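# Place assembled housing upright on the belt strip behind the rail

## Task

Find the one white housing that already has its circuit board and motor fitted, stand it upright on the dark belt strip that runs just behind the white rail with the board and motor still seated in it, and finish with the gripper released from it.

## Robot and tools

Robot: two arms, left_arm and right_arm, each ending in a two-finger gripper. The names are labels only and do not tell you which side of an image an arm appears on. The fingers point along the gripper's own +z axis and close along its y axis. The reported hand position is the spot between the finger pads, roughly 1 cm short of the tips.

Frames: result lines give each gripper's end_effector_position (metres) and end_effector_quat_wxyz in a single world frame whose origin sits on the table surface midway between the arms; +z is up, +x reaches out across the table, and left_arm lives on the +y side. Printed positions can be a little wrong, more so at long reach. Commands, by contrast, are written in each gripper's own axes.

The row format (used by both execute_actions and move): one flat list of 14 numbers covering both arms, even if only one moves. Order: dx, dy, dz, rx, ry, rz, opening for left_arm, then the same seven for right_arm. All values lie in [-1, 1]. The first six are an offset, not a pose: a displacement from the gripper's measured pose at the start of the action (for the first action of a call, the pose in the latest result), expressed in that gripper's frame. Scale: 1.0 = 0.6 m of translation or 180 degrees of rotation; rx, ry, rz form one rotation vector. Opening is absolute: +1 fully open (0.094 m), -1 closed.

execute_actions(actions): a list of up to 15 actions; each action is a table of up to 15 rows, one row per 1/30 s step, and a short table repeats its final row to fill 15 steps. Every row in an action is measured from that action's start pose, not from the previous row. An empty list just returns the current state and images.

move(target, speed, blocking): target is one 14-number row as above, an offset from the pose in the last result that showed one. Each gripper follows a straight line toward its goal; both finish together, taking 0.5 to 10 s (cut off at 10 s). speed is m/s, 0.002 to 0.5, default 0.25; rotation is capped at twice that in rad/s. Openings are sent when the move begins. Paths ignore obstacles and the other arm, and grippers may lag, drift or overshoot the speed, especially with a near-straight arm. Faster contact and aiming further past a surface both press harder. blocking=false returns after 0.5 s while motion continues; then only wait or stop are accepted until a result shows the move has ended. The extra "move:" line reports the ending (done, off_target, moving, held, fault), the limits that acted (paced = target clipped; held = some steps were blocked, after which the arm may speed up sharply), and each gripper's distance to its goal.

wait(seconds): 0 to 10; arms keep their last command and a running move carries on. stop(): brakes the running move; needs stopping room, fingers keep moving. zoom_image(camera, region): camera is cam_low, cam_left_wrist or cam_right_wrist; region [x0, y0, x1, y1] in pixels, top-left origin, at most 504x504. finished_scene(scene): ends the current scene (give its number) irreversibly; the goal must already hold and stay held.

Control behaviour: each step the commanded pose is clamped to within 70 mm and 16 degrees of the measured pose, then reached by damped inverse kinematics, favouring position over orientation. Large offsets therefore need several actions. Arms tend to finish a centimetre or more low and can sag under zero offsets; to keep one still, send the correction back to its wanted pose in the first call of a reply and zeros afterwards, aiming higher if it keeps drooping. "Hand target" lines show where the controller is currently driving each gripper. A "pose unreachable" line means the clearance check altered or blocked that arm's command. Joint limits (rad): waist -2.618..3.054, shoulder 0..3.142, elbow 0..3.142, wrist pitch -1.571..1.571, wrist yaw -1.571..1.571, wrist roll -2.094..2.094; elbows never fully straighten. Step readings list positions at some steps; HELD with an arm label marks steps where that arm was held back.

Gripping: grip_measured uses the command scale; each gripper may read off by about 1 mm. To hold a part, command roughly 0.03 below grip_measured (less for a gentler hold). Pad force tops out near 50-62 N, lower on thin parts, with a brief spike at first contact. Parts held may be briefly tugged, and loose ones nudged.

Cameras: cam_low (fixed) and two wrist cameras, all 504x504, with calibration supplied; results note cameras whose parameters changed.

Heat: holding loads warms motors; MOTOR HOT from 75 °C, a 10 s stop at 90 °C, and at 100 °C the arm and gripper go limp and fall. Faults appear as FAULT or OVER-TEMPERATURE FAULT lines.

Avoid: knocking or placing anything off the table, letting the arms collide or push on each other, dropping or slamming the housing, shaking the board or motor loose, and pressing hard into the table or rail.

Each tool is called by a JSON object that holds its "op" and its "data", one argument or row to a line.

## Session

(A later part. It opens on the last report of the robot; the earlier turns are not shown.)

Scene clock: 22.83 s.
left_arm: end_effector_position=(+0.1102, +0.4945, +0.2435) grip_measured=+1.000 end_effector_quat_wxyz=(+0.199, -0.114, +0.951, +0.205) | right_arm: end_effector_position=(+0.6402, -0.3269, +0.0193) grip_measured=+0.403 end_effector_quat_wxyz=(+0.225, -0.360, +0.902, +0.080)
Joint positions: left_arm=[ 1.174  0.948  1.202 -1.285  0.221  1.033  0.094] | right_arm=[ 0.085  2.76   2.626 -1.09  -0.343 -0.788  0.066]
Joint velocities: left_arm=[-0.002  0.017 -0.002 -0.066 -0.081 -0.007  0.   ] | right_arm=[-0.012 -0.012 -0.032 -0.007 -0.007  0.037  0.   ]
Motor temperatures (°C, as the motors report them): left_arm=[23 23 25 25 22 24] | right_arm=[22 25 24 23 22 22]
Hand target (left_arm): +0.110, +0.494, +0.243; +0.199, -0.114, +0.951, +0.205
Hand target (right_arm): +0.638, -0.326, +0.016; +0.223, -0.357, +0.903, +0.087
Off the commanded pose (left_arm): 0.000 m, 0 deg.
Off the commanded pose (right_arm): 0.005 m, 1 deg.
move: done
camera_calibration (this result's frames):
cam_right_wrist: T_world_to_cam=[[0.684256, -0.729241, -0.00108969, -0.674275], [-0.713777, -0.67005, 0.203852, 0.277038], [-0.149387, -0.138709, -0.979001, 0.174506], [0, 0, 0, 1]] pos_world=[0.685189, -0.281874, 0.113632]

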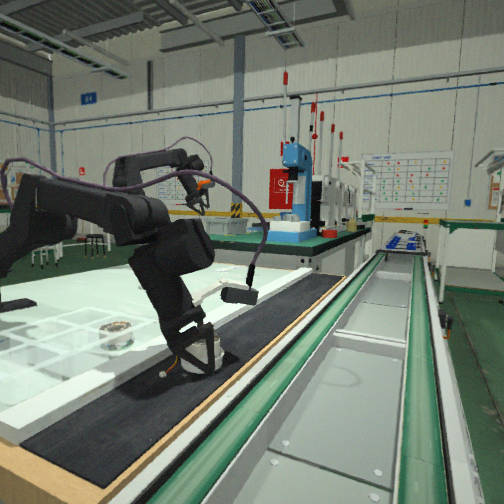

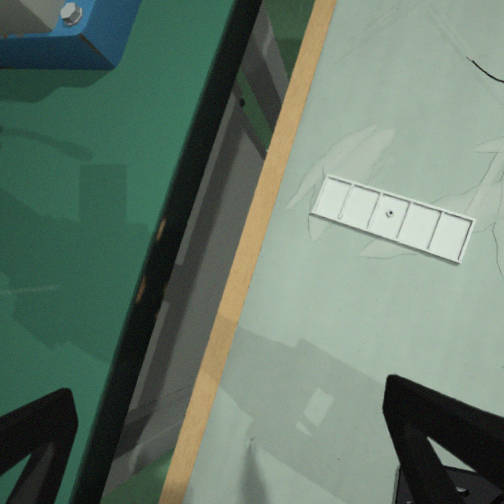

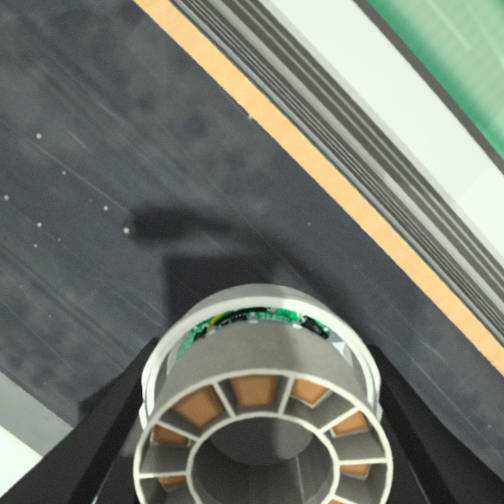

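Touching down. Release and retreat along the finger axis.

{"op": "execute_actions", "data": {
  "actions": [
    [[0,0,0,0,0,0,1,0,0,0,0,0,0,0.42],[0,0,0,0,0,0,1,0,0,0,0,0,0,0.45],[0,0,0,0,0,0,1,0,0,0,0,0,0,0.5],[0,0,0,0,0,0,1,0,0,0,0,0,0,0.6],[0,0,0,0,0,0,1,0,0,0,0,0,0,0.8]]
  ]
}}

{"op": "move", "data": {
  "target": [0,0,0,0,0,0,1, 0,0,-0.16,0,0,0,0.8],
  "speed": 0.2
}}

Scene clock: 23.53 s.
left_arm: end_effector_position=(+0.1102, +0.4945, +0.2435) grip_measured=+1.000 end_effector_quat_wxyz=(+0.199, -0.114, +0.951, +0.205) | right_arm: end_effector_position=(+0.6412, -0.3270, +0.0195) grip_measured=+0.797 end_effector_quat_wxyz=(+0.227, -0.360, +0.902, +0.079)
Joint positions: left_arm=[ 1.174  0.948  1.202 -1.285  0.221  1.033  0.094] | right_arm=[ 0.085  2.76   2.624 -1.085 -0.343 -0.788  0.084]
Joint velocities: left_arm=[ 0.012  0.017 -0.007 -0.066 -0.037 -0.037  0.   ] | right_arm=[-0.002 -0.017  0.002 -0.007  0.007 -0.007  0.   ]
Motor temperatures (°C, as the motors report them): left_arm=[23 23 25 25 22 24] | right_arm=[22 25 24 23 22 22]
Hand target (left_arm): +0.110, +0.494, +0.243; +0.199, -0.114, +0.951, +0.205
Hand target (right_arm): +0.640, -0.327, +0.019; +0.225, -0.360, +0.902, +0.080
Off the commanded pose (left_arm): 0.000 m, 0 deg.
Off the commanded pose (right_arm): 0.001 m, 0 deg.
Step readings (end_effector_position):
0: left_arm (+0.1102, +0.4945, +0.2435) | right_arm (+0.6407, -0.3268, +0.0193)
1: left_arm (+0.1102, +0.4945, +0.2435) | right_arm (+0.6407, -0.3268, +0.0193)
2: left_arm (+0.1102, +0.4945, +0.2435) | right_arm (+0.6407, -0.3268, +0.0193)
4: left_arm (+0.1102, +0.4945, +0.2435) | right_arm (+0.6408, -0.3269, +0.0194)
8: left_arm (+0.1102, +0.4945, +0.2435) | right_arm (+0.6412, -0.3270, +0.0195)
15: end_effector_position above
camera_calibration (this result's frames):
cam_right_wrist: T_world_to_cam=[[0.684253, -0.729241, 0.00232802, -0.6751], [-0.714699, -0.669968, 0.200869, 0.278342], [-0.144922, -0.139109, -0.979615, 0.171837], [0, 0, 0, 1]] pos_world=[0.685773, -0.281926, 0.113996]

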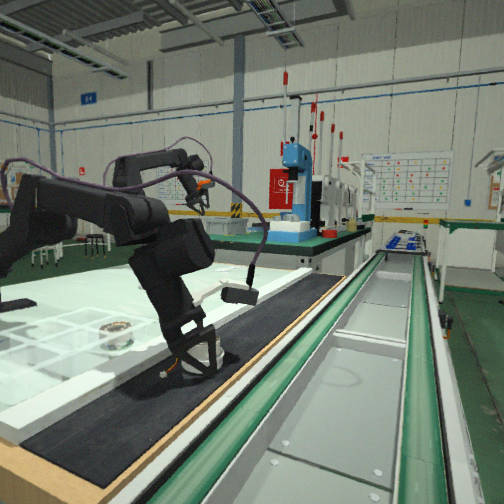

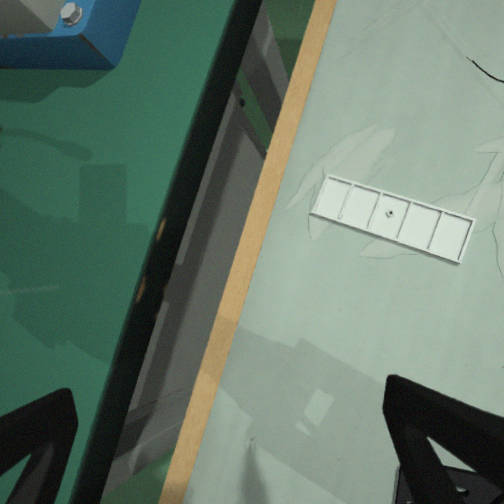

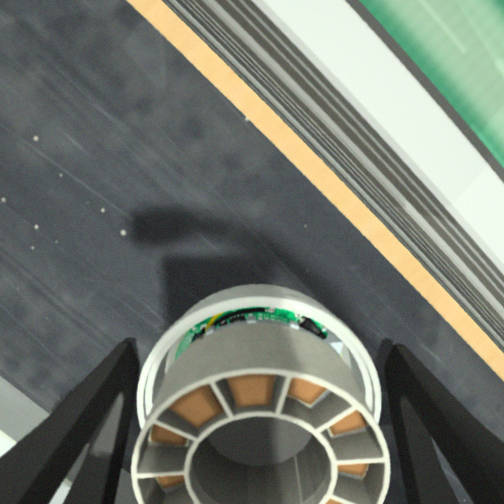

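Scene clock: 24.63 s.
left_arm: end_effector_position=(+0.1102, +0.4945, +0.2435) grip_measured=+1.000 end_effector_quat_wxyz=(+0.199, -0.114, +0.951, +0.205) | right_arm: end_effector_position=(+0.6089, -0.3593, +0.0963) grip_measured=+0.797 end_effector_quat_wxyz=(+0.222, -0.356, +0.905, +0.072)
Joint positions: left_arm=[ 1.174  0.948  1.202 -1.285  0.221  1.033  0.094] | right_arm=[ 0.022  2.598  2.624 -1.27  -0.344 -0.845  0.084]
Joint velocities: left_arm=[-0.007  0.002 -0.012 -0.007 -0.095  0.037  0.   ] | right_arm=[-0.002 -0.007 -0.002 -0.037 -0.022  0.051 -0.001]
Motor temperatures (°C, as the motors report them): left_arm=[23 23 25 25 22 24] | right_arm=[22 26 24 23 22 22]
Hand target (left_arm): +0.110, +0.494, +0.243; +0.199, -0.114, +0.951, +0.205
Hand target (right_arm): +0.607, -0.356, +0.105; +0.227, -0.360, +0.901, +0.079
Off the commanded pose (left_arm): 0.000 m, 0 deg.
Off the commanded pose (right_arm): 0.009 m, 1 deg.
move: done
camera_calibration (this result's frames):
cam_right_wrist: T_world_to_cam=[[0.675993, -0.73684, 0.00996802, -0.675219], [-0.720946, -0.65849, 0.215933, 0.224689], [-0.152544, -0.153156, -0.976357, 0.237201], [0, 0, 0, 1]] pos_world=[0.654616, -0.313245, 0.189806]

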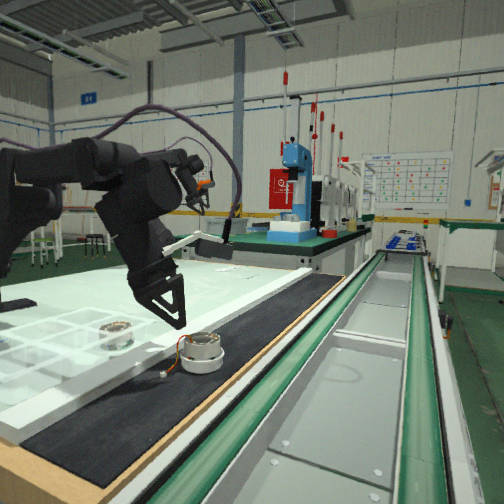

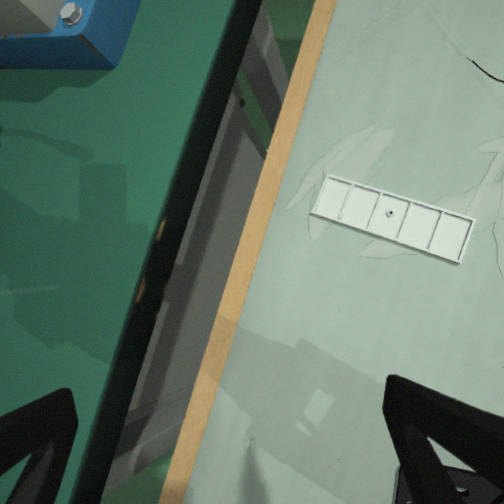

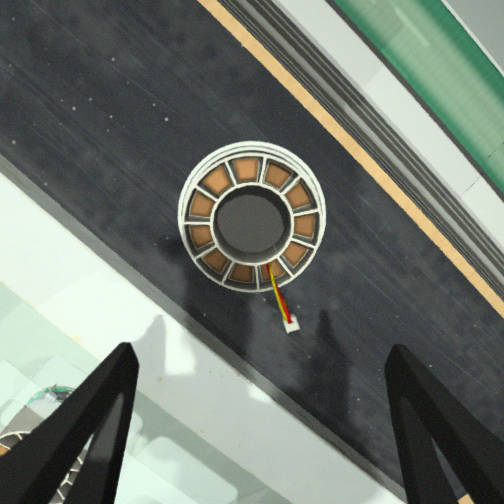

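{"op": "finished_scene", "data": {
  "scene": 1
}}

The scene is finished: the task was done.


## Next scene

The same job, from a new start.

{"op": "execute_actions", "data": {
  "actions": []
}}

Scene clock: 0.00 s.
left_arm: end_effector_position=(+0.4595, +0.3783, +0.1347) grip_measured=+1.000 end_effector_quat_wxyz=(+0.144, +0.489, +0.858, -0.065) | right_arm: end_effector_position=(+0.2198, -0.1044, +0.3928) grip_measured=+1.000 end_effector_quat_wxyz=(+0.456, -0.023, +0.782, +0.424)
Joint positions: left_arm=[ 0.144  2.16   2.062 -1.369  0.299  1.323  0.094] | right_arm=[ 1.262  0.825  1.157 -0.568  0.301  0.791  0.094]
Joint velocities: left_arm=[ 0.012  0.002  0.007 -0.007  0.051 -0.007  0.   ] | right_arm=[ 0.007 -0.022 -0.007  0.037 -0.022 -0.007  0.   ]
Motor temperatures (°C, as the motors report them): left_arm=[23 23 24 24 22 24] | right_arm=[22 23 22 22 22 22]
Hand target (left_arm): +0.461, +0.376, +0.142; +0.153, +0.490, +0.856, -0.064
Hand target (right_arm): +0.219, -0.107, +0.398; +0.461, -0.024, +0.778, +0.426
camera_calibration (this result's frames):
cam_left_wrist: T_world_to_cam=[[-0.858903, -0.511222, 0.030606, 0.578144], [-0.511917, 0.858753, -0.0219947, -0.0413139], [-0.0150389, -0.0345591, -0.999289, 0.24947], [0, 0, 0, 1]] pos_world=[0.479172, 0.33966, 0.23069]
cam_right_wrist: T_world_to_cam=[[0.42866, -0.624445, -0.652931, 0.0992174], [-0.889309, -0.164198, -0.426813, 0.388992], [0.159311, 0.763615, -0.625709, 0.395751], [0, 0, 0, 1]] pos_world=[0.240356, -0.176374, 0.478434]

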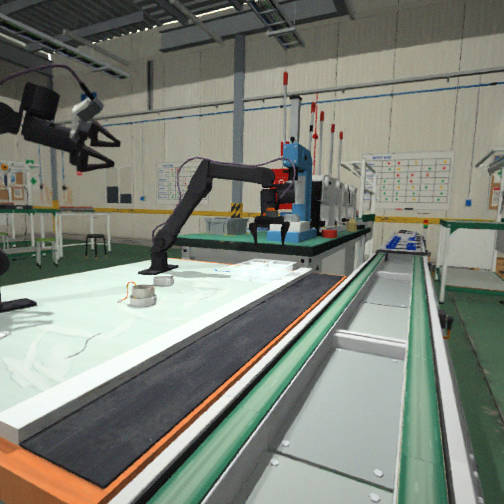

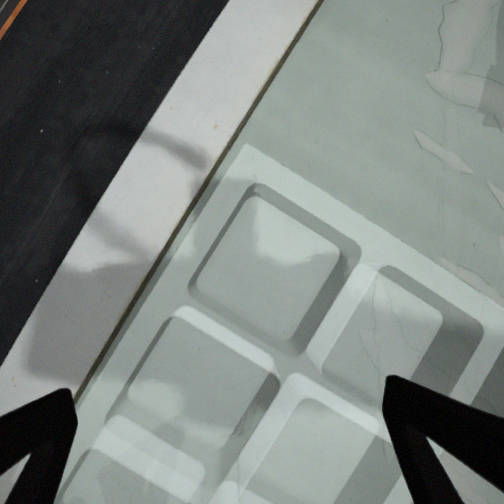

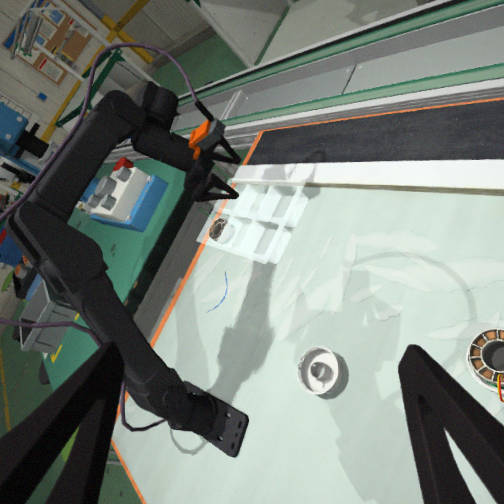

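{"op": "move", "data": {
  "target": [0,0,0,0,0,0,1, 0.288,-0.3675,0.22,0.1175,0.252,-0.1986,1],
  "speed": 0.3
}}

Scene clock: 2.87 s.
left_arm: end_effector_position=(+0.4594, +0.3787, +0.1346) grip_measured=+1.000 end_effector_quat_wxyz=(+0.143, +0.489, +0.858, -0.064) | right_arm: end_effector_position=(+0.2980, -0.0962, +0.0888) grip_measured=+1.000 end_effector_quat_wxyz=(+0.210, -0.331, +0.916, +0.083)
Joint positions: left_arm=[ 0.144  2.16   2.062 -1.369  0.296  1.323  0.094] | right_arm=[ 0.923  1.491  0.97  -0.594  0.011  0.053  0.094]
Joint velocities: left_arm=[ 0.007 -0.022 -0.007  0.022  0.007  0.081  0.   ] | right_arm=[-0.002  0.007  0.002  0.051 -0.007  0.066  0.   ]
Motor temperatures (°C, as the motors report them): left_arm=[23 23 24 24 22 24] | right_arm=[22 23 22 23 22 22]
Hand target (left_arm): +0.459, +0.378, +0.135; +0.143, +0.489, +0.858, -0.065
Hand target (right_arm): +0.307, -0.094, +0.095; +0.227, -0.329, +0.913, +0.084
Off the commanded pose (left_arm): 0.000 m, 0 deg.
Off the commanded pose (right_arm): 0.009 m, 2 deg.
move: done
camera_calibration (this result's frames):
cam_left_wrist: T_world_to_cam=[[-0.858737, -0.511538, 0.0299893, 0.578394], [-0.512172, 0.858664, -0.0194125, -0.0419522], [-0.0158205, -0.0320299, -0.999362, 0.248756], [0, 0, 0, 1]] pos_world=[0.479137, 0.339861, 0.230437]
cam_right_wrist: T_world_to_cam=[[0.640245, -0.767513, -0.0317762, -0.259746], [-0.742741, -0.629076, 0.229344, 0.18353], [-0.196014, -0.123235, -0.972827, 0.238202], [0, 0, 0, 1]] pos_world=[0.349308, -0.0545493, 0.181384]

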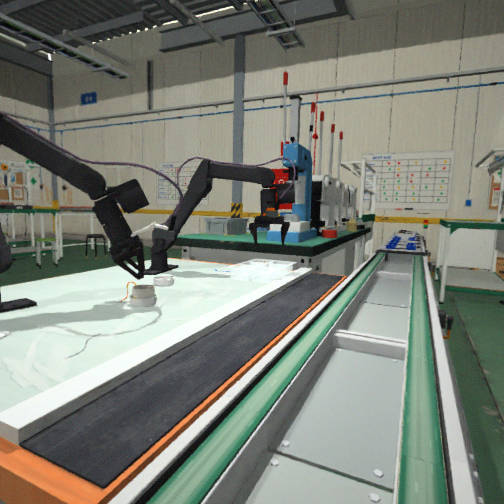

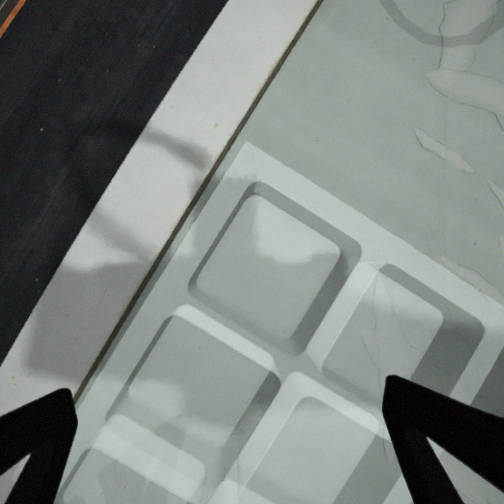

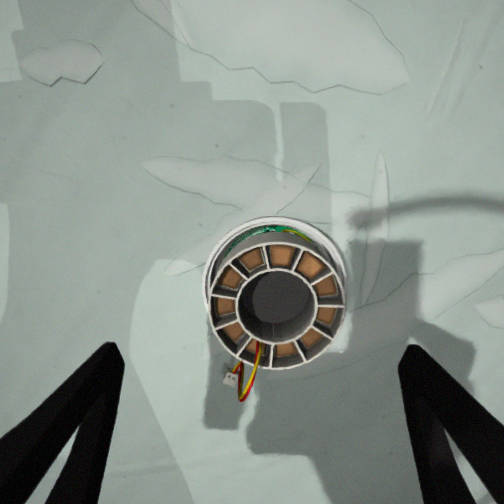

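{"op": "move", "data": {
  "target": [0,0,0,0,0,0,1, 0.0443,-0.013,0.119,0,-0.008,0,1],
  "speed": 0.09
}}

Scene clock: 4.83 s.
left_arm: end_effector_position=(+0.4592, +0.3792, +0.1345) grip_measured=+1.000 end_effector_quat_wxyz=(+0.142, +0.489, +0.858, -0.063) | right_arm: end_effector_position=(+0.3096, -0.0932, +0.0201) grip_measured=+1.000 end_effector_quat_wxyz=(+0.225, -0.331, +0.912, +0.087)
Joint positions: left_arm=[ 0.144  2.16   2.062 -1.369  0.294  1.323  0.094] | right_arm=[ 0.906  1.634  0.793 -0.242  0.007  0.035  0.094]
Joint velocities: left_arm=[ 0.002  0.012 -0.007  0.037 -0.037  0.066  0.   ] | right_arm=[-0.002  0.002 -0.022  0.051 -0.022 -0.081  0.   ]
Motor temperatures (°C, as the motors report them): left_arm=[23 24 24 24 22 24] | right_arm=[22 23 22 23 22 22]
Hand target (left_arm): +0.459, +0.379, +0.135; +0.142, +0.489, +0.858, -0.064
Hand target (right_arm): +0.309, -0.096, +0.012; +0.221, -0.330, +0.914, +0.088
Off the commanded pose (left_arm): 0.000 m, 0 deg.
Off the commanded pose (right_arm): 0.008 m, 0 deg.
move: done
camera_calibration (this result's frames):
cam_left_wrist: T_world_to_cam=[[-0.858572, -0.511852, 0.0293717, 0.578644], [-0.512425, 0.858567, -0.0168303, -0.0425887], [-0.0166029, -0.0295008, -0.999427, 0.248039], [0, 0, 0, 1]] pos_world=[0.479102, 0.340063, 0.230185]
cam_right_wrist: T_world_to_cam=[[0.641442, -0.766649, -0.0282896, -0.267369], [-0.748221, -0.633318, 0.197668, 0.211704], [-0.169459, -0.105626, -0.979861, 0.167601], [0, 0, 0, 1]] pos_world=[0.358304, -0.0531989, 0.114814]

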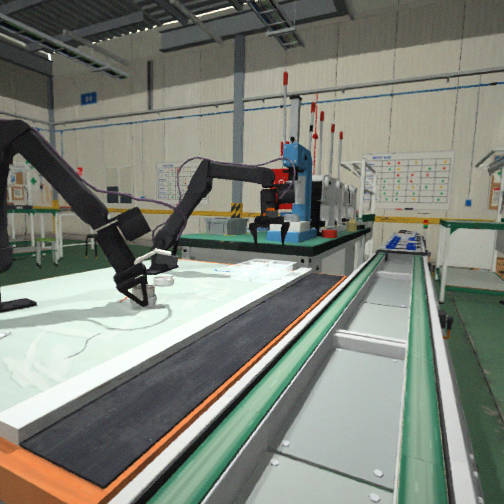

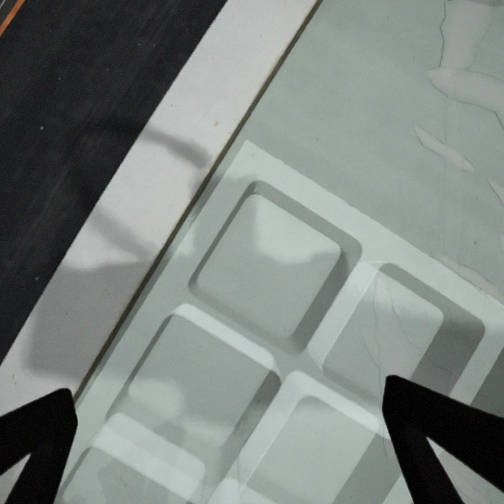

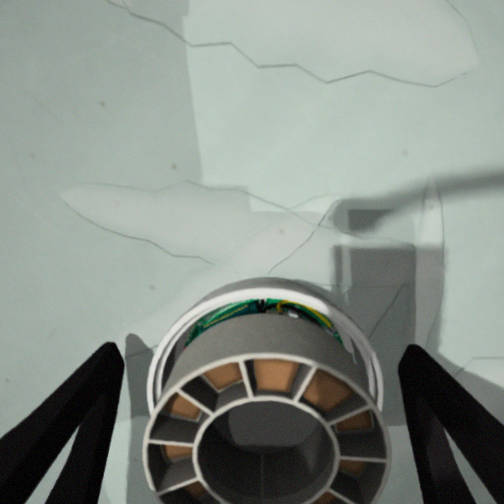

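{"op": "execute_actions", "data": {
  "actions": [
    [[0,0,0,0,0,0,1,0.009,-0.004,0.015,0,0,0,0.9],[0,0,0,0,0,0,1,0.009,-0.004,0.015,0,0,0,0.8],[0,0,0,0,0,0,1,0.009,-0.004,0.015,0,0,0,0.7],[0,0,0,0,0,0,1,0.009,-0.004,0.015,0,0,0,0.65],[0,0,0,0,0,0,1,0.009,-0.004,0.015,0,0,0,0.6],[0,0,0,0,0,0,1,0.009,-0.004,0.015,0,0,0,0.56],[0,0,0,0,0,0,1,0.009,-0.004,0.015,0,0,0,0.53],[0,0,0,0,0,0,1,0.009,-0.004,0.015,0,0,0,0.5],[0,0,0,0,0,0,1,0.009,-0.004,0.015,0,0,0,0.48],[0,0,0,0,0,0,1,0.009,-0.004,0.015,0,0,0,0.46],[0,0,0,0,0,0,1,0.009,-0.004,0.015,0,0,0,0.44],[0,0,0,0,0,0,1,0.009,-0.004,0.015,0,0,0,0.42],[0,0,0,0,0,0,1,0.009,-0.004,0.015,0,0,0,0.40],[0,0,0,0,0,0,1,0.009,-0.004,0.015,0,0,0,0.38]]
  ]
}}

Scene clock: 5.53 s.
left_arm: end_effector_position=(+0.4591, +0.3795, +0.1343) grip_measured=+1.000 end_effector_quat_wxyz=(+0.141, +0.489, +0.858, -0.062) | right_arm: end_effector_position=(+0.3124, -0.0909, +0.0193) grip_measured=+0.422 end_effector_quat_wxyz=(+0.231, -0.331, +0.911, +0.089)
Joint positions: left_arm=[ 0.144  2.16   2.062 -1.369  0.292  1.323  0.094] | right_arm=[ 0.905  1.643  0.793 -0.221  0.007  0.033  0.067]
Joint velocities: left_arm=[ 0.012 -0.007 -0.007  0.022 -0.007 -0.037  0.   ] | right_arm=[ 0.017 -0.007  0.002  0.022 -0.022 -0.037 -0.   ]
Motor temperatures (°C, as the motors report them): left_arm=[23 24 24 24 22 24] | right_arm=[22 23 22 23 22 22]
Hand target (left_arm): +0.459, +0.379, +0.134; +0.142, +0.489, +0.858, -0.063
Hand target (right_arm): +0.311, -0.095, +0.010; +0.225, -0.330, +0.912, +0.087
Off the commanded pose (left_arm): 0.000 m, 0 deg.
Off the commanded pose (right_arm): 0.011 m, 1 deg.
Step readings (end_effector_position):
0: left_arm (+0.4592, +0.3792, +0.1345) | right_arm (+0.3098, -0.0930, +0.0202)
1: left_arm (+0.4592, +0.3792, +0.1345) | right_arm (+0.3101, -0.0928, +0.0204)
2: left_arm (+0.4592, +0.3793, +0.1344) | right_arm (+0.3106, -0.0923, +0.0205)
4: left_arm (+0.4592, +0.3794, +0.1344) | right_arm (+0.3116, -0.0914, +0.0201)
8: left_arm (+0.4592, +0.3795, +0.1344) | right_arm (+0.3121, -0.0909, +0.0192)
15: end_effector_position above
camera_calibration (this result's frames):
cam_left_wrist: T_world_to_cam=[[-0.85843, -0.51212, 0.0288415, 0.578858], [-0.51264, 0.858479, -0.0146171, -0.0431326], [-0.0172741, -0.027333, -0.999477, 0.247424], [0, 0, 0, 1]] pos_world=[0.479072, 0.340236, 0.229969]
cam_right_wrist: T_world_to_cam=[[0.642692, -0.765621, -0.0277735, -0.26771], [-0.749148, -0.635627, 0.186429, 0.21574], [-0.160388, -0.0990104, -0.982076, 0.165347], [0, 0, 0, 1]] pos_world=[0.360196, -0.0514634, 0.114727]

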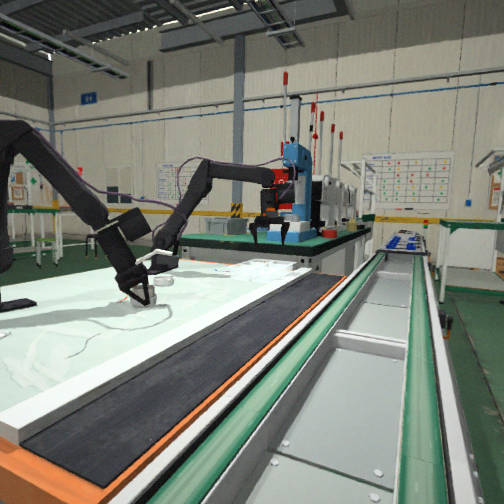

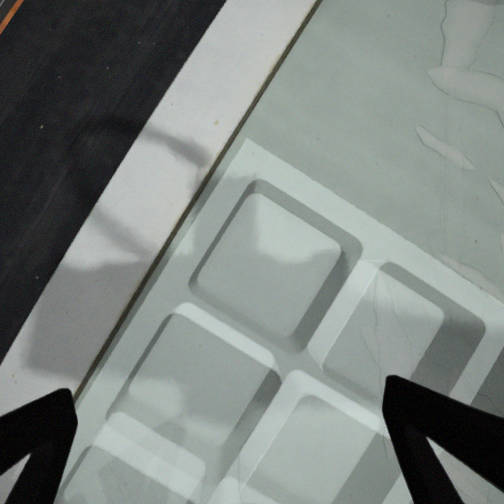

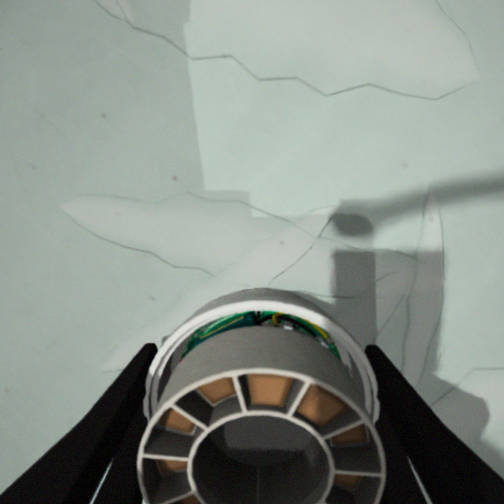

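{"op": "move", "data": {
  "target": [0,0,0,0,0,0,1, -0.085,-0.08,-0.116,0,-0.01,0,0.38],
  "speed": 0.15
}}

Scene clock: 7.10 s.
left_arm: end_effector_position=(+0.4590, +0.3799, +0.1342) grip_measured=+1.000 end_effector_quat_wxyz=(+0.140, +0.489, +0.859, -0.061) | right_arm: end_effector_position=(+0.3424, -0.1269, +0.0826) grip_measured=+0.422 end_effector_quat_wxyz=(+0.216, -0.330, +0.915, +0.084)
Joint positions: left_arm=[ 0.144  2.16   2.062 -1.369  0.289  1.323  0.094] | right_arm=[ 0.741  1.552  0.998 -0.552 -0.067 -0.109  0.067]
Joint velocities: left_arm=[-0.007 -0.002 -0.012 -0.007  0.022 -0.066  0.   ] | right_arm=[ 0.002 -0.017  0.007 -0.007  0.022 -0.037 -0.002]
Motor temperatures (°C, as the motors report them): left_arm=[23 24 24 24 22 24] | right_arm=[22 23 22 23 22 22]
Hand target (left_arm): +0.459, +0.380, +0.134; +0.141, +0.489, +0.858, -0.062
Hand target (right_arm): +0.351, -0.122, +0.105; +0.245, -0.329, +0.907, +0.095
Off the commanded pose (left_arm): 0.000 m, 0 deg.
Off the commanded pose (right_arm): 0.025 m, 4 deg.
move: off_target (right_arm)
camera_calibration (this result's frames):
cam_left_wrist: T_world_to_cam=[[-0.858288, -0.512386, 0.0283107, 0.579072], [-0.512854, 0.858386, -0.0124039, -0.0436752], [-0.0179459, -0.0251653, -0.999522, 0.246807], [0, 0, 0, 1]] pos_world=[0.479041, 0.34041, 0.229754]
cam_right_wrist: T_world_to_cam=[[0.638716, -0.768884, -0.0293043, -0.311704], [-0.746838, -0.628666, 0.216822, 0.201046], [-0.185134, -0.116602, -0.975771, 0.234515], [0, 0, 0, 1]] pos_world=[0.392656, -0.0859277, 0.176108]

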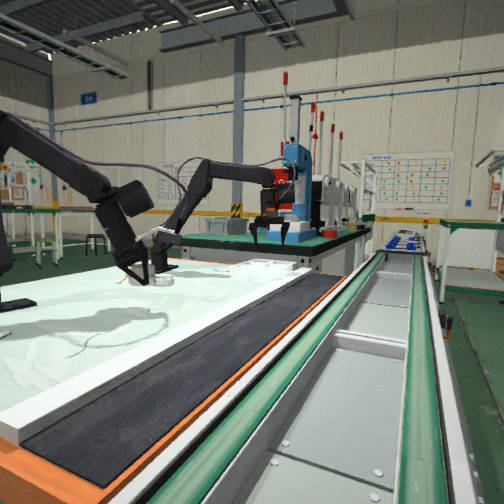

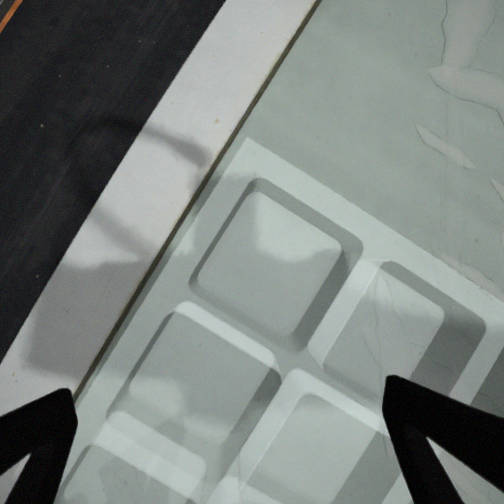

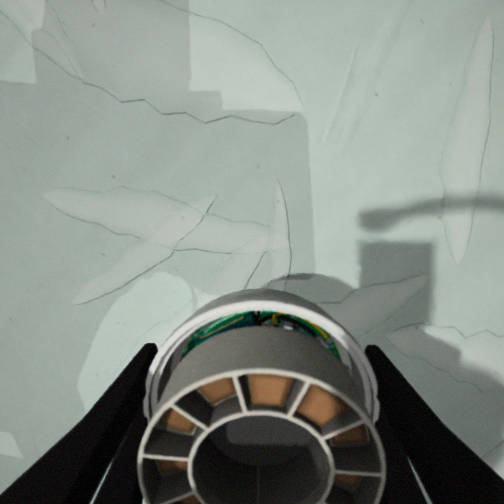

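{"op": "move", "data": {
  "target": [0,0,0,0,0,0,1, -0.130,-0.598,0.047,0,-0.02,0,0.38],
  "speed": 0.22
}}

Scene clock: 10.13 s.
left_arm: end_effector_position=(+0.4589, +0.3803, +0.1341) grip_measured=+1.000 end_effector_quat_wxyz=(+0.139, +0.489, +0.859, -0.061) | right_arm: end_effector_position=(+0.6304, -0.3556, +0.0769) grip_measured=+0.422 end_effector_quat_wxyz=(+0.237, -0.318, +0.914, +0.087)
Joint positions: left_arm=[ 0.144  2.16   2.062 -1.369  0.287  1.323  0.094] | right_arm=[ 0.027  2.747  2.822 -1.287 -0.37  -0.75   0.067]
Joint velocities: left_arm=[-0.017  0.002 -0.012 -0.022  0.037  0.022  0.   ] | right_arm=[ 0.002  0.017  0.051 -0.051 -0.11  -0.051 -0.001]
Motor temperatures (°C, as the motors report them): left_arm=[23 25 24 24 22 24] | right_arm=[22 24 23 23 22 22]
Hand target (left_arm): +0.459, +0.380, +0.134; +0.140, +0.489, +0.859, -0.061
Hand target (right_arm): +0.633, -0.350, +0.089; +0.253, -0.325, +0.907, +0.094
Off the commanded pose (left_arm): 0.000 m, 0 deg.
Off the commanded pose (right_arm): 0.014 m, 2 deg.
move: off_target (right_arm)
camera_calibration (this result's frames):
cam_left_wrist: T_world_to_cam=[[-0.858147, -0.512652, 0.0277792, 0.579286], [-0.513066, 0.858289, -0.0101907, -0.0442163], [-0.0186182, -0.0229977, -0.999562, 0.246189], [0, 0, 0, 1]] pos_world=[0.47901, 0.340584, 0.229539]
cam_right_wrist: T_world_to_cam=[[0.622264, -0.78235, -0.0267548, -0.666326], [-0.767453, -0.616438, 0.176126, 0.29409], [-0.154285, -0.0890638, -0.984004, 0.246596], [0, 0, 0, 1]] pos_world=[0.678377, -0.318049, 0.173027]

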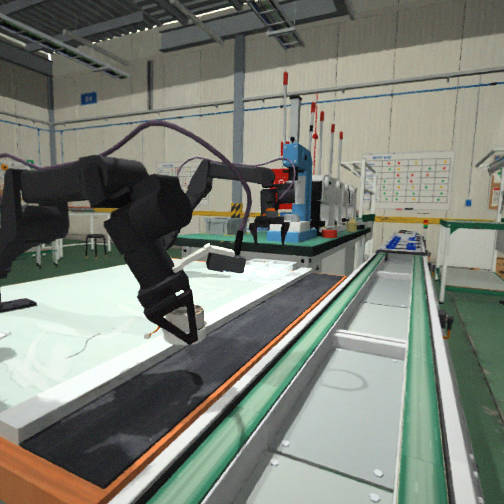

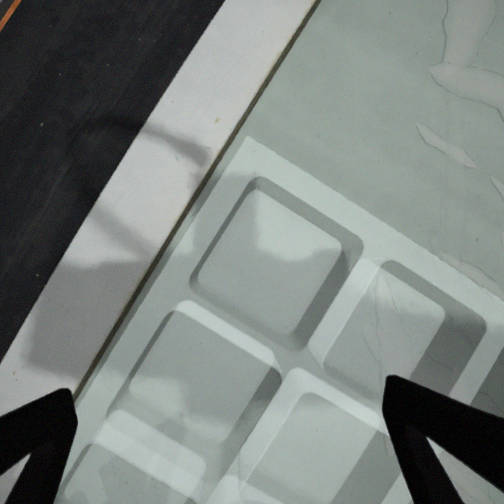

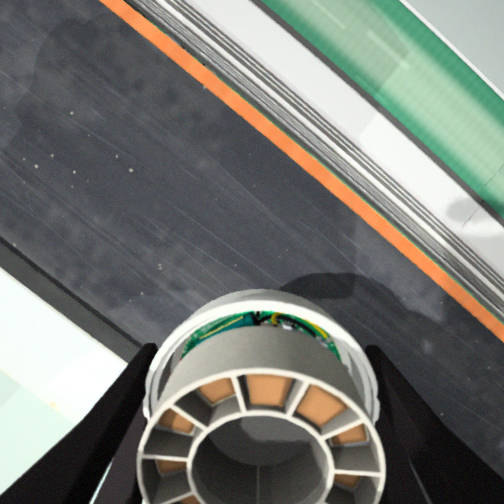

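{"op": "move", "data": {
  "target": [0,0,0,0,0,0,1, 0.027,-0.018,0.094,0,0,0,0.38],
  "speed": 0.045
}}

{"op": "zoom_image", "data": {
  "camera": "cam_low",
  "region": [110, 300, 250, 410]
}}

Scene clock: 11.93 s.
left_arm: end_effector_position=(+0.4588, +0.3807, +0.1340) grip_measured=+1.000 end_effector_quat_wxyz=(+0.138, +0.489, +0.859, -0.060) | right_arm: end_effector_position=(+0.6424, -0.3597, +0.0239) grip_measured=+0.422 end_effector_quat_wxyz=(+0.227, -0.316, +0.917, +0.085)
Joint positions: left_arm=[ 0.144  2.16   2.062 -1.369  0.284  1.323  0.094] | right_arm=[ 0.027  2.852  2.825 -1.202 -0.357 -0.75   0.067]
Joint velocities: left_arm=[-0.002 -0.017 -0.007 -0.037  0.022  0.022  0.   ] | right_arm=[-0.012 -0.017  0.012  0.007  0.007 -0.051 -0.001]
Motor temperatures (°C, as the motors report them): left_arm=[23 25 24 24 22 24] | right_arm=[22 25 23 23 22 22]
Hand target (left_arm): +0.459, +0.380, +0.134; +0.139, +0.489, +0.859, -0.061
Hand target (right_arm): +0.647, -0.356, +0.020; +0.235, -0.319, +0.914, +0.088
Off the commanded pose (left_arm): 0.000 m, 0 deg.
Off the commanded pose (right_arm): 0.008 m, 1 deg.
move: done
camera_calibration (this result's frames):
cam_left_wrist: T_world_to_cam=[[-0.857983, -0.51296, 0.0271582, 0.579535], [-0.513312, 0.858168, -0.00760885, -0.0448459], [-0.0194033, -0.0204689, -0.999602, 0.245466], [0, 0, 0, 1]] pos_world=[0.478974, 0.340788, 0.229288]
cam_right_wrist: T_world_to_cam=[[0.618027, -0.785568, -0.0304327, -0.676764], [-0.766827, -0.61091, 0.196889, 0.311215], [-0.173261, -0.0983459, -0.979953, 0.204608], [0, 0, 0, 1]] pos_world=[0.692357, -0.321397, 0.118636]

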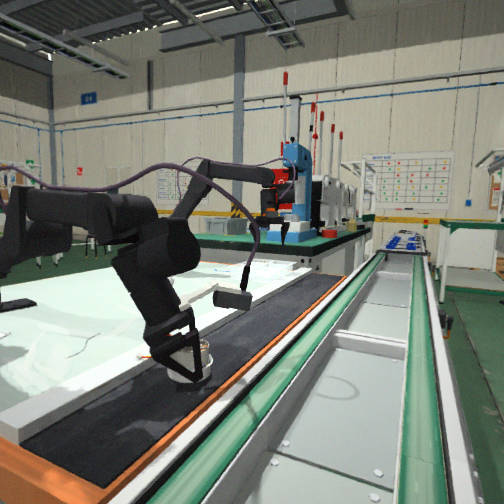

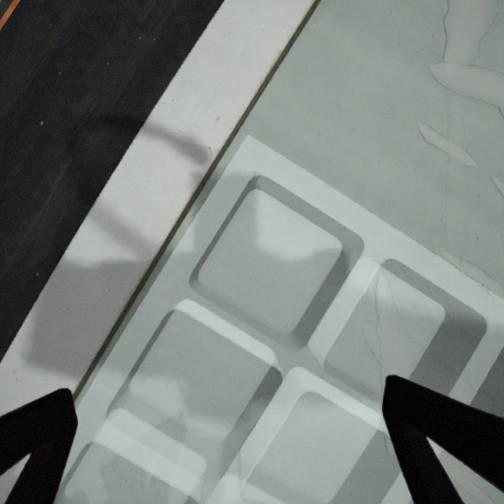

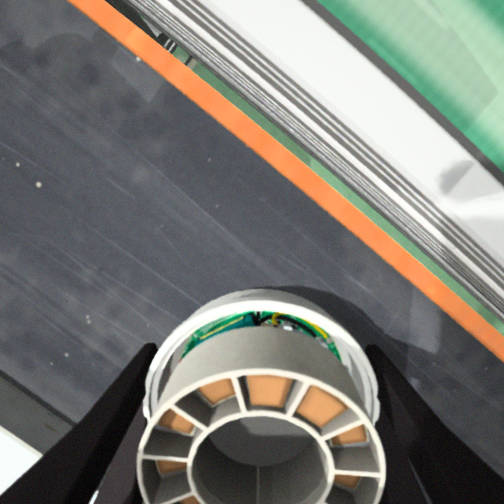

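Region (110, 300, 250, 410) of cam_low's 504x504 image, scaled by 3.600, with more detail than that image has; it fills the top 396 rows of this view, and the rest is white.

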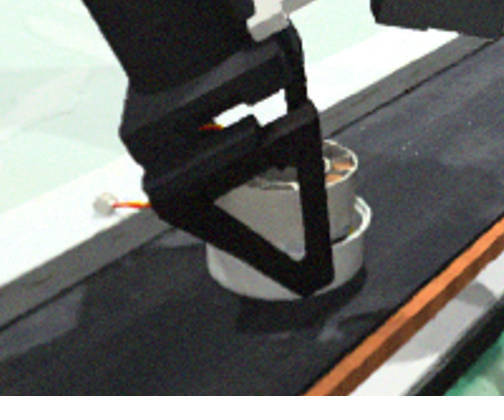

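{"op": "execute_actions", "data": {
  "actions": [
    [[0,0,0,0,0,0,1,0.005,0,0.01,0,-0.004,0,0.38],[0,0,0,0,0,0,1,0.005,0,0.01,0,-0.004,0,0.38],[0,0,0,0,0,0,1,0.005,0,0.01,0,-0.004,0,0.38],[0,0,0,0,0,0,1,0.005,0,0.01,0,-0.004,0,0.38],[0,0,0,0,0,0,1,0.005,0,0.01,0,-0.004,0,0.38],[0,0,0,0,0,0,1,0.005,0,0.01,0,-0.004,0,0.38],[0,0,0,0,0,0,1,0.005,0,0.01,0,-0.004,0,0.38],[0,0,0,0,0,0,1,0.005,0,0.01,0,-0.004,0,0.42],[0,0,0,0,0,0,1,0.005,0,0.01,0,-0.004,0,0.45],[0,0,0,0,0,0,1,0.003,0,0.005,0,-0.004,0,0.5],[0,0,0,0,0,0,1,0.003,0,0.005,0,-0.004,0,0.6],[0,0,0,0,0,0,1,0.003,0,0.005,0,-0.004,0,0.85]]
  ]
}}

{"op": "move", "data": {
  "target": [0,0,0,0,0,0,1, -0.02,0,-0.15,0,0,0,0.85],
  "speed": 0.2
}}

Scene clock: 12.67 s.
left_arm: end_effector_position=(+0.4587, +0.3811, +0.1339) grip_measured=+1.000 end_effector_quat_wxyz=(+0.138, +0.489, +0.859, -0.059) | right_arm: end_effector_position=(+0.6427, -0.3591, +0.0210) grip_measured=+0.846 end_effector_quat_wxyz=(+0.228, -0.318, +0.916, +0.086)
Joint positions: left_arm=[ 0.144  2.16   2.062 -1.369  0.282  1.323  0.094] | right_arm=[ 0.027  2.824  2.755 -1.158 -0.36  -0.752  0.087]
Joint velocities: left_arm=[-0.017  0.002 -0.002  0.007  0.007 -0.037  0.   ] | right_arm=[-0.002 -0.046 -0.11   0.095 -0.051 -0.022  0.004]
Motor temperatures (°C, as the motors report them): left_arm=[23 25 24 24 22 24] | right_arm=[22 25 23 23 22 22]
Hand target (left_arm): +0.459, +0.381, +0.134; +0.138, +0.489, +0.859, -0.060
Hand target (right_arm): +0.643, -0.360, +0.020; +0.231, -0.317, +0.916, +0.088
Off the commanded pose (left_arm): 0.000 m, 0 deg.
Off the commanded pose (right_arm): 0.001 m, 1 deg.
Step readings (end_effector_position):
0: left_arm (+0.4588, +0.3807, +0.1340) | right_arm (+0.6428, -0.3598, +0.0240)
1: left_arm (+0.4588, +0.3807, +0.1340) | right_arm (+0.6425, -0.3597, +0.0227)
2: left_arm (+0.4588, +0.3808, +0.1340) | right_arm (+0.6422, -0.3596, +0.0216)
4: left_arm (+0.4588, +0.3809, +0.1339) | right_arm (+0.6428, -0.3596, +0.0220)
8: left_arm (+0.4587, +0.3811, +0.1339) | right_arm (+0.6430, -0.3597, +0.0218)
15: end_effector_position above
camera_calibration (this result's frames):
cam_left_wrist: T_world_to_cam=[[-0.857866, -0.513179, 0.0267141, 0.579713], [-0.513486, 0.858079, -0.00576471, -0.0452943], [-0.0199645, -0.0186627, -0.999626, 0.244949], [0, 0, 0, 1]] pos_world=[0.478948, 0.340934, 0.22911]
cam_right_wrist: T_world_to_cam=[[0.620723, -0.78345, -0.0301495, -0.677557], [-0.765483, -0.613905, 0.192761, 0.310535], [-0.169528, -0.0965722, -0.980782, 0.200164], [0, 0, 0, 1]] pos_world=[0.692218, -0.320863, 0.11603]

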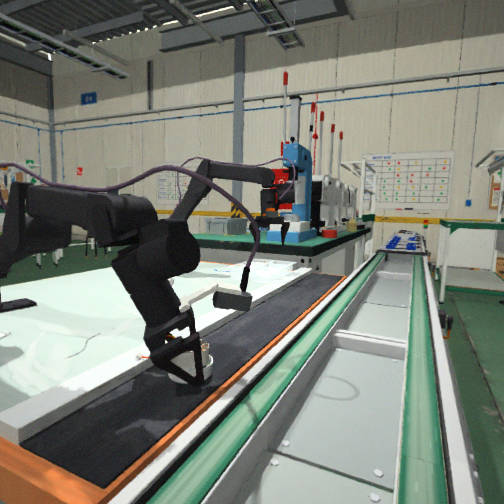

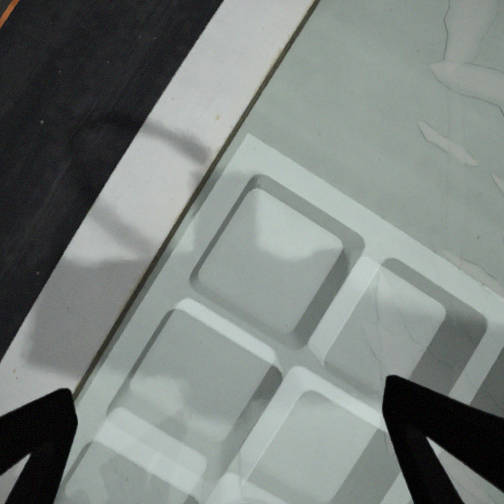

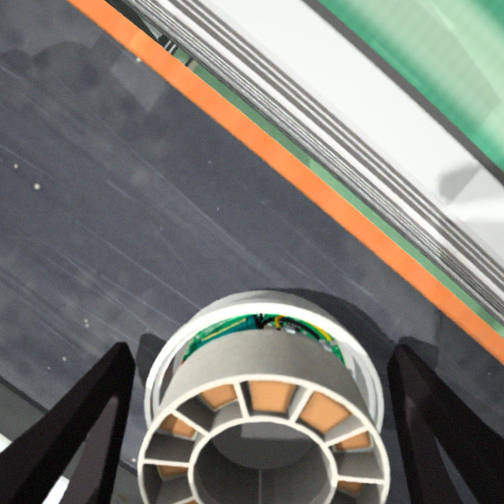

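Scene clock: 13.80 s.
left_arm: end_effector_position=(+0.4586, +0.3814, +0.1338) grip_measured=+1.000 end_effector_quat_wxyz=(+0.137, +0.489, +0.859, -0.058) | right_arm: end_effector_position=(+0.6184, -0.3806, +0.0950) grip_measured=+0.847 end_effector_quat_wxyz=(+0.231, -0.312, +0.918, +0.076)
Joint positions: left_arm=[ 0.144  2.16   2.062 -1.369  0.28   1.323  0.094] | right_arm=[-0.016  2.725  2.861 -1.362 -0.358 -0.782  0.087]
Joint velocities: left_arm=[-0.002  0.002 -0.007  0.022 -0.081 -0.022  0.   ] | right_arm=[-0.007  0.027 -0.002 -0.007  0.007 -0.081 -0.001]
Motor temperatures (°C, as the motors report them): left_arm=[23 26 24 24 22 24] | right_arm=[22 26 23 23 22 22]
Hand target (left_arm): +0.459, +0.381, +0.134; +0.138, +0.489, +0.859, -0.059
Hand target (right_arm): +0.617, -0.379, +0.106; +0.240, -0.315, +0.915, +0.080
Off the commanded pose (left_arm): 0.000 m, 0 deg.
Off the commanded pose (right_arm): 0.011 m, 1 deg.
elbow stopped short (right arm): the move would have taken joint 3 (elbow) straighter than the controller allows; a more bent joint 3 avoids this.
move: off_target (right_arm)
camera_calibration (this result's frames):
cam_left_wrist: T_world_to_cam=[[-0.857725, -0.513441, 0.0261806, 0.579926], [-0.513694, 0.857966, -0.00355183, -0.0458312], [-0.0206384, -0.0164953, -0.999651, 0.244327], [0, 0, 0, 1]] pos_world=[0.478917, 0.34111, 0.228896]
cam_right_wrist: T_world_to_cam=[[0.6076, -0.794123, -0.0137827, -0.674585], [-0.777561, -0.598287, 0.193523, 0.277813], [-0.161927, -0.106868, -0.980999, 0.257991], [0, 0, 0, 1]] pos_world=[0.66767, -0.341921, 0.190029]

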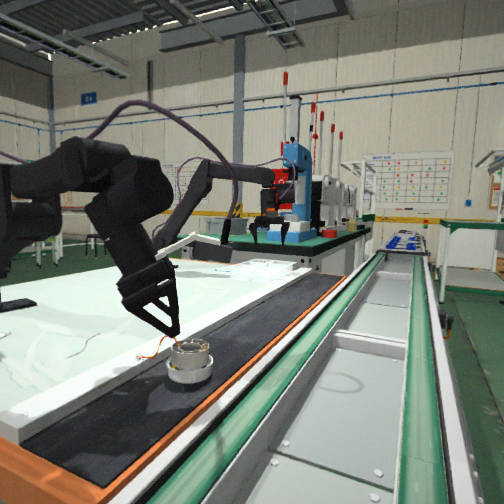

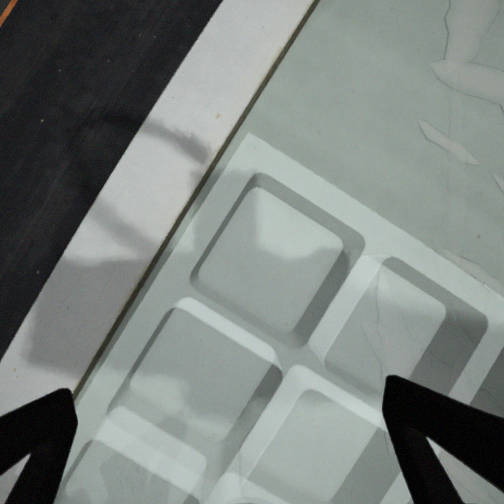

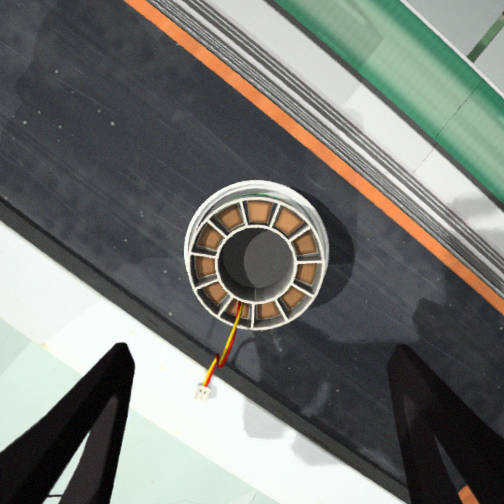

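{"op": "finished_scene", "data": {
  "scene": 2
}}

The scene is finished: the task was done.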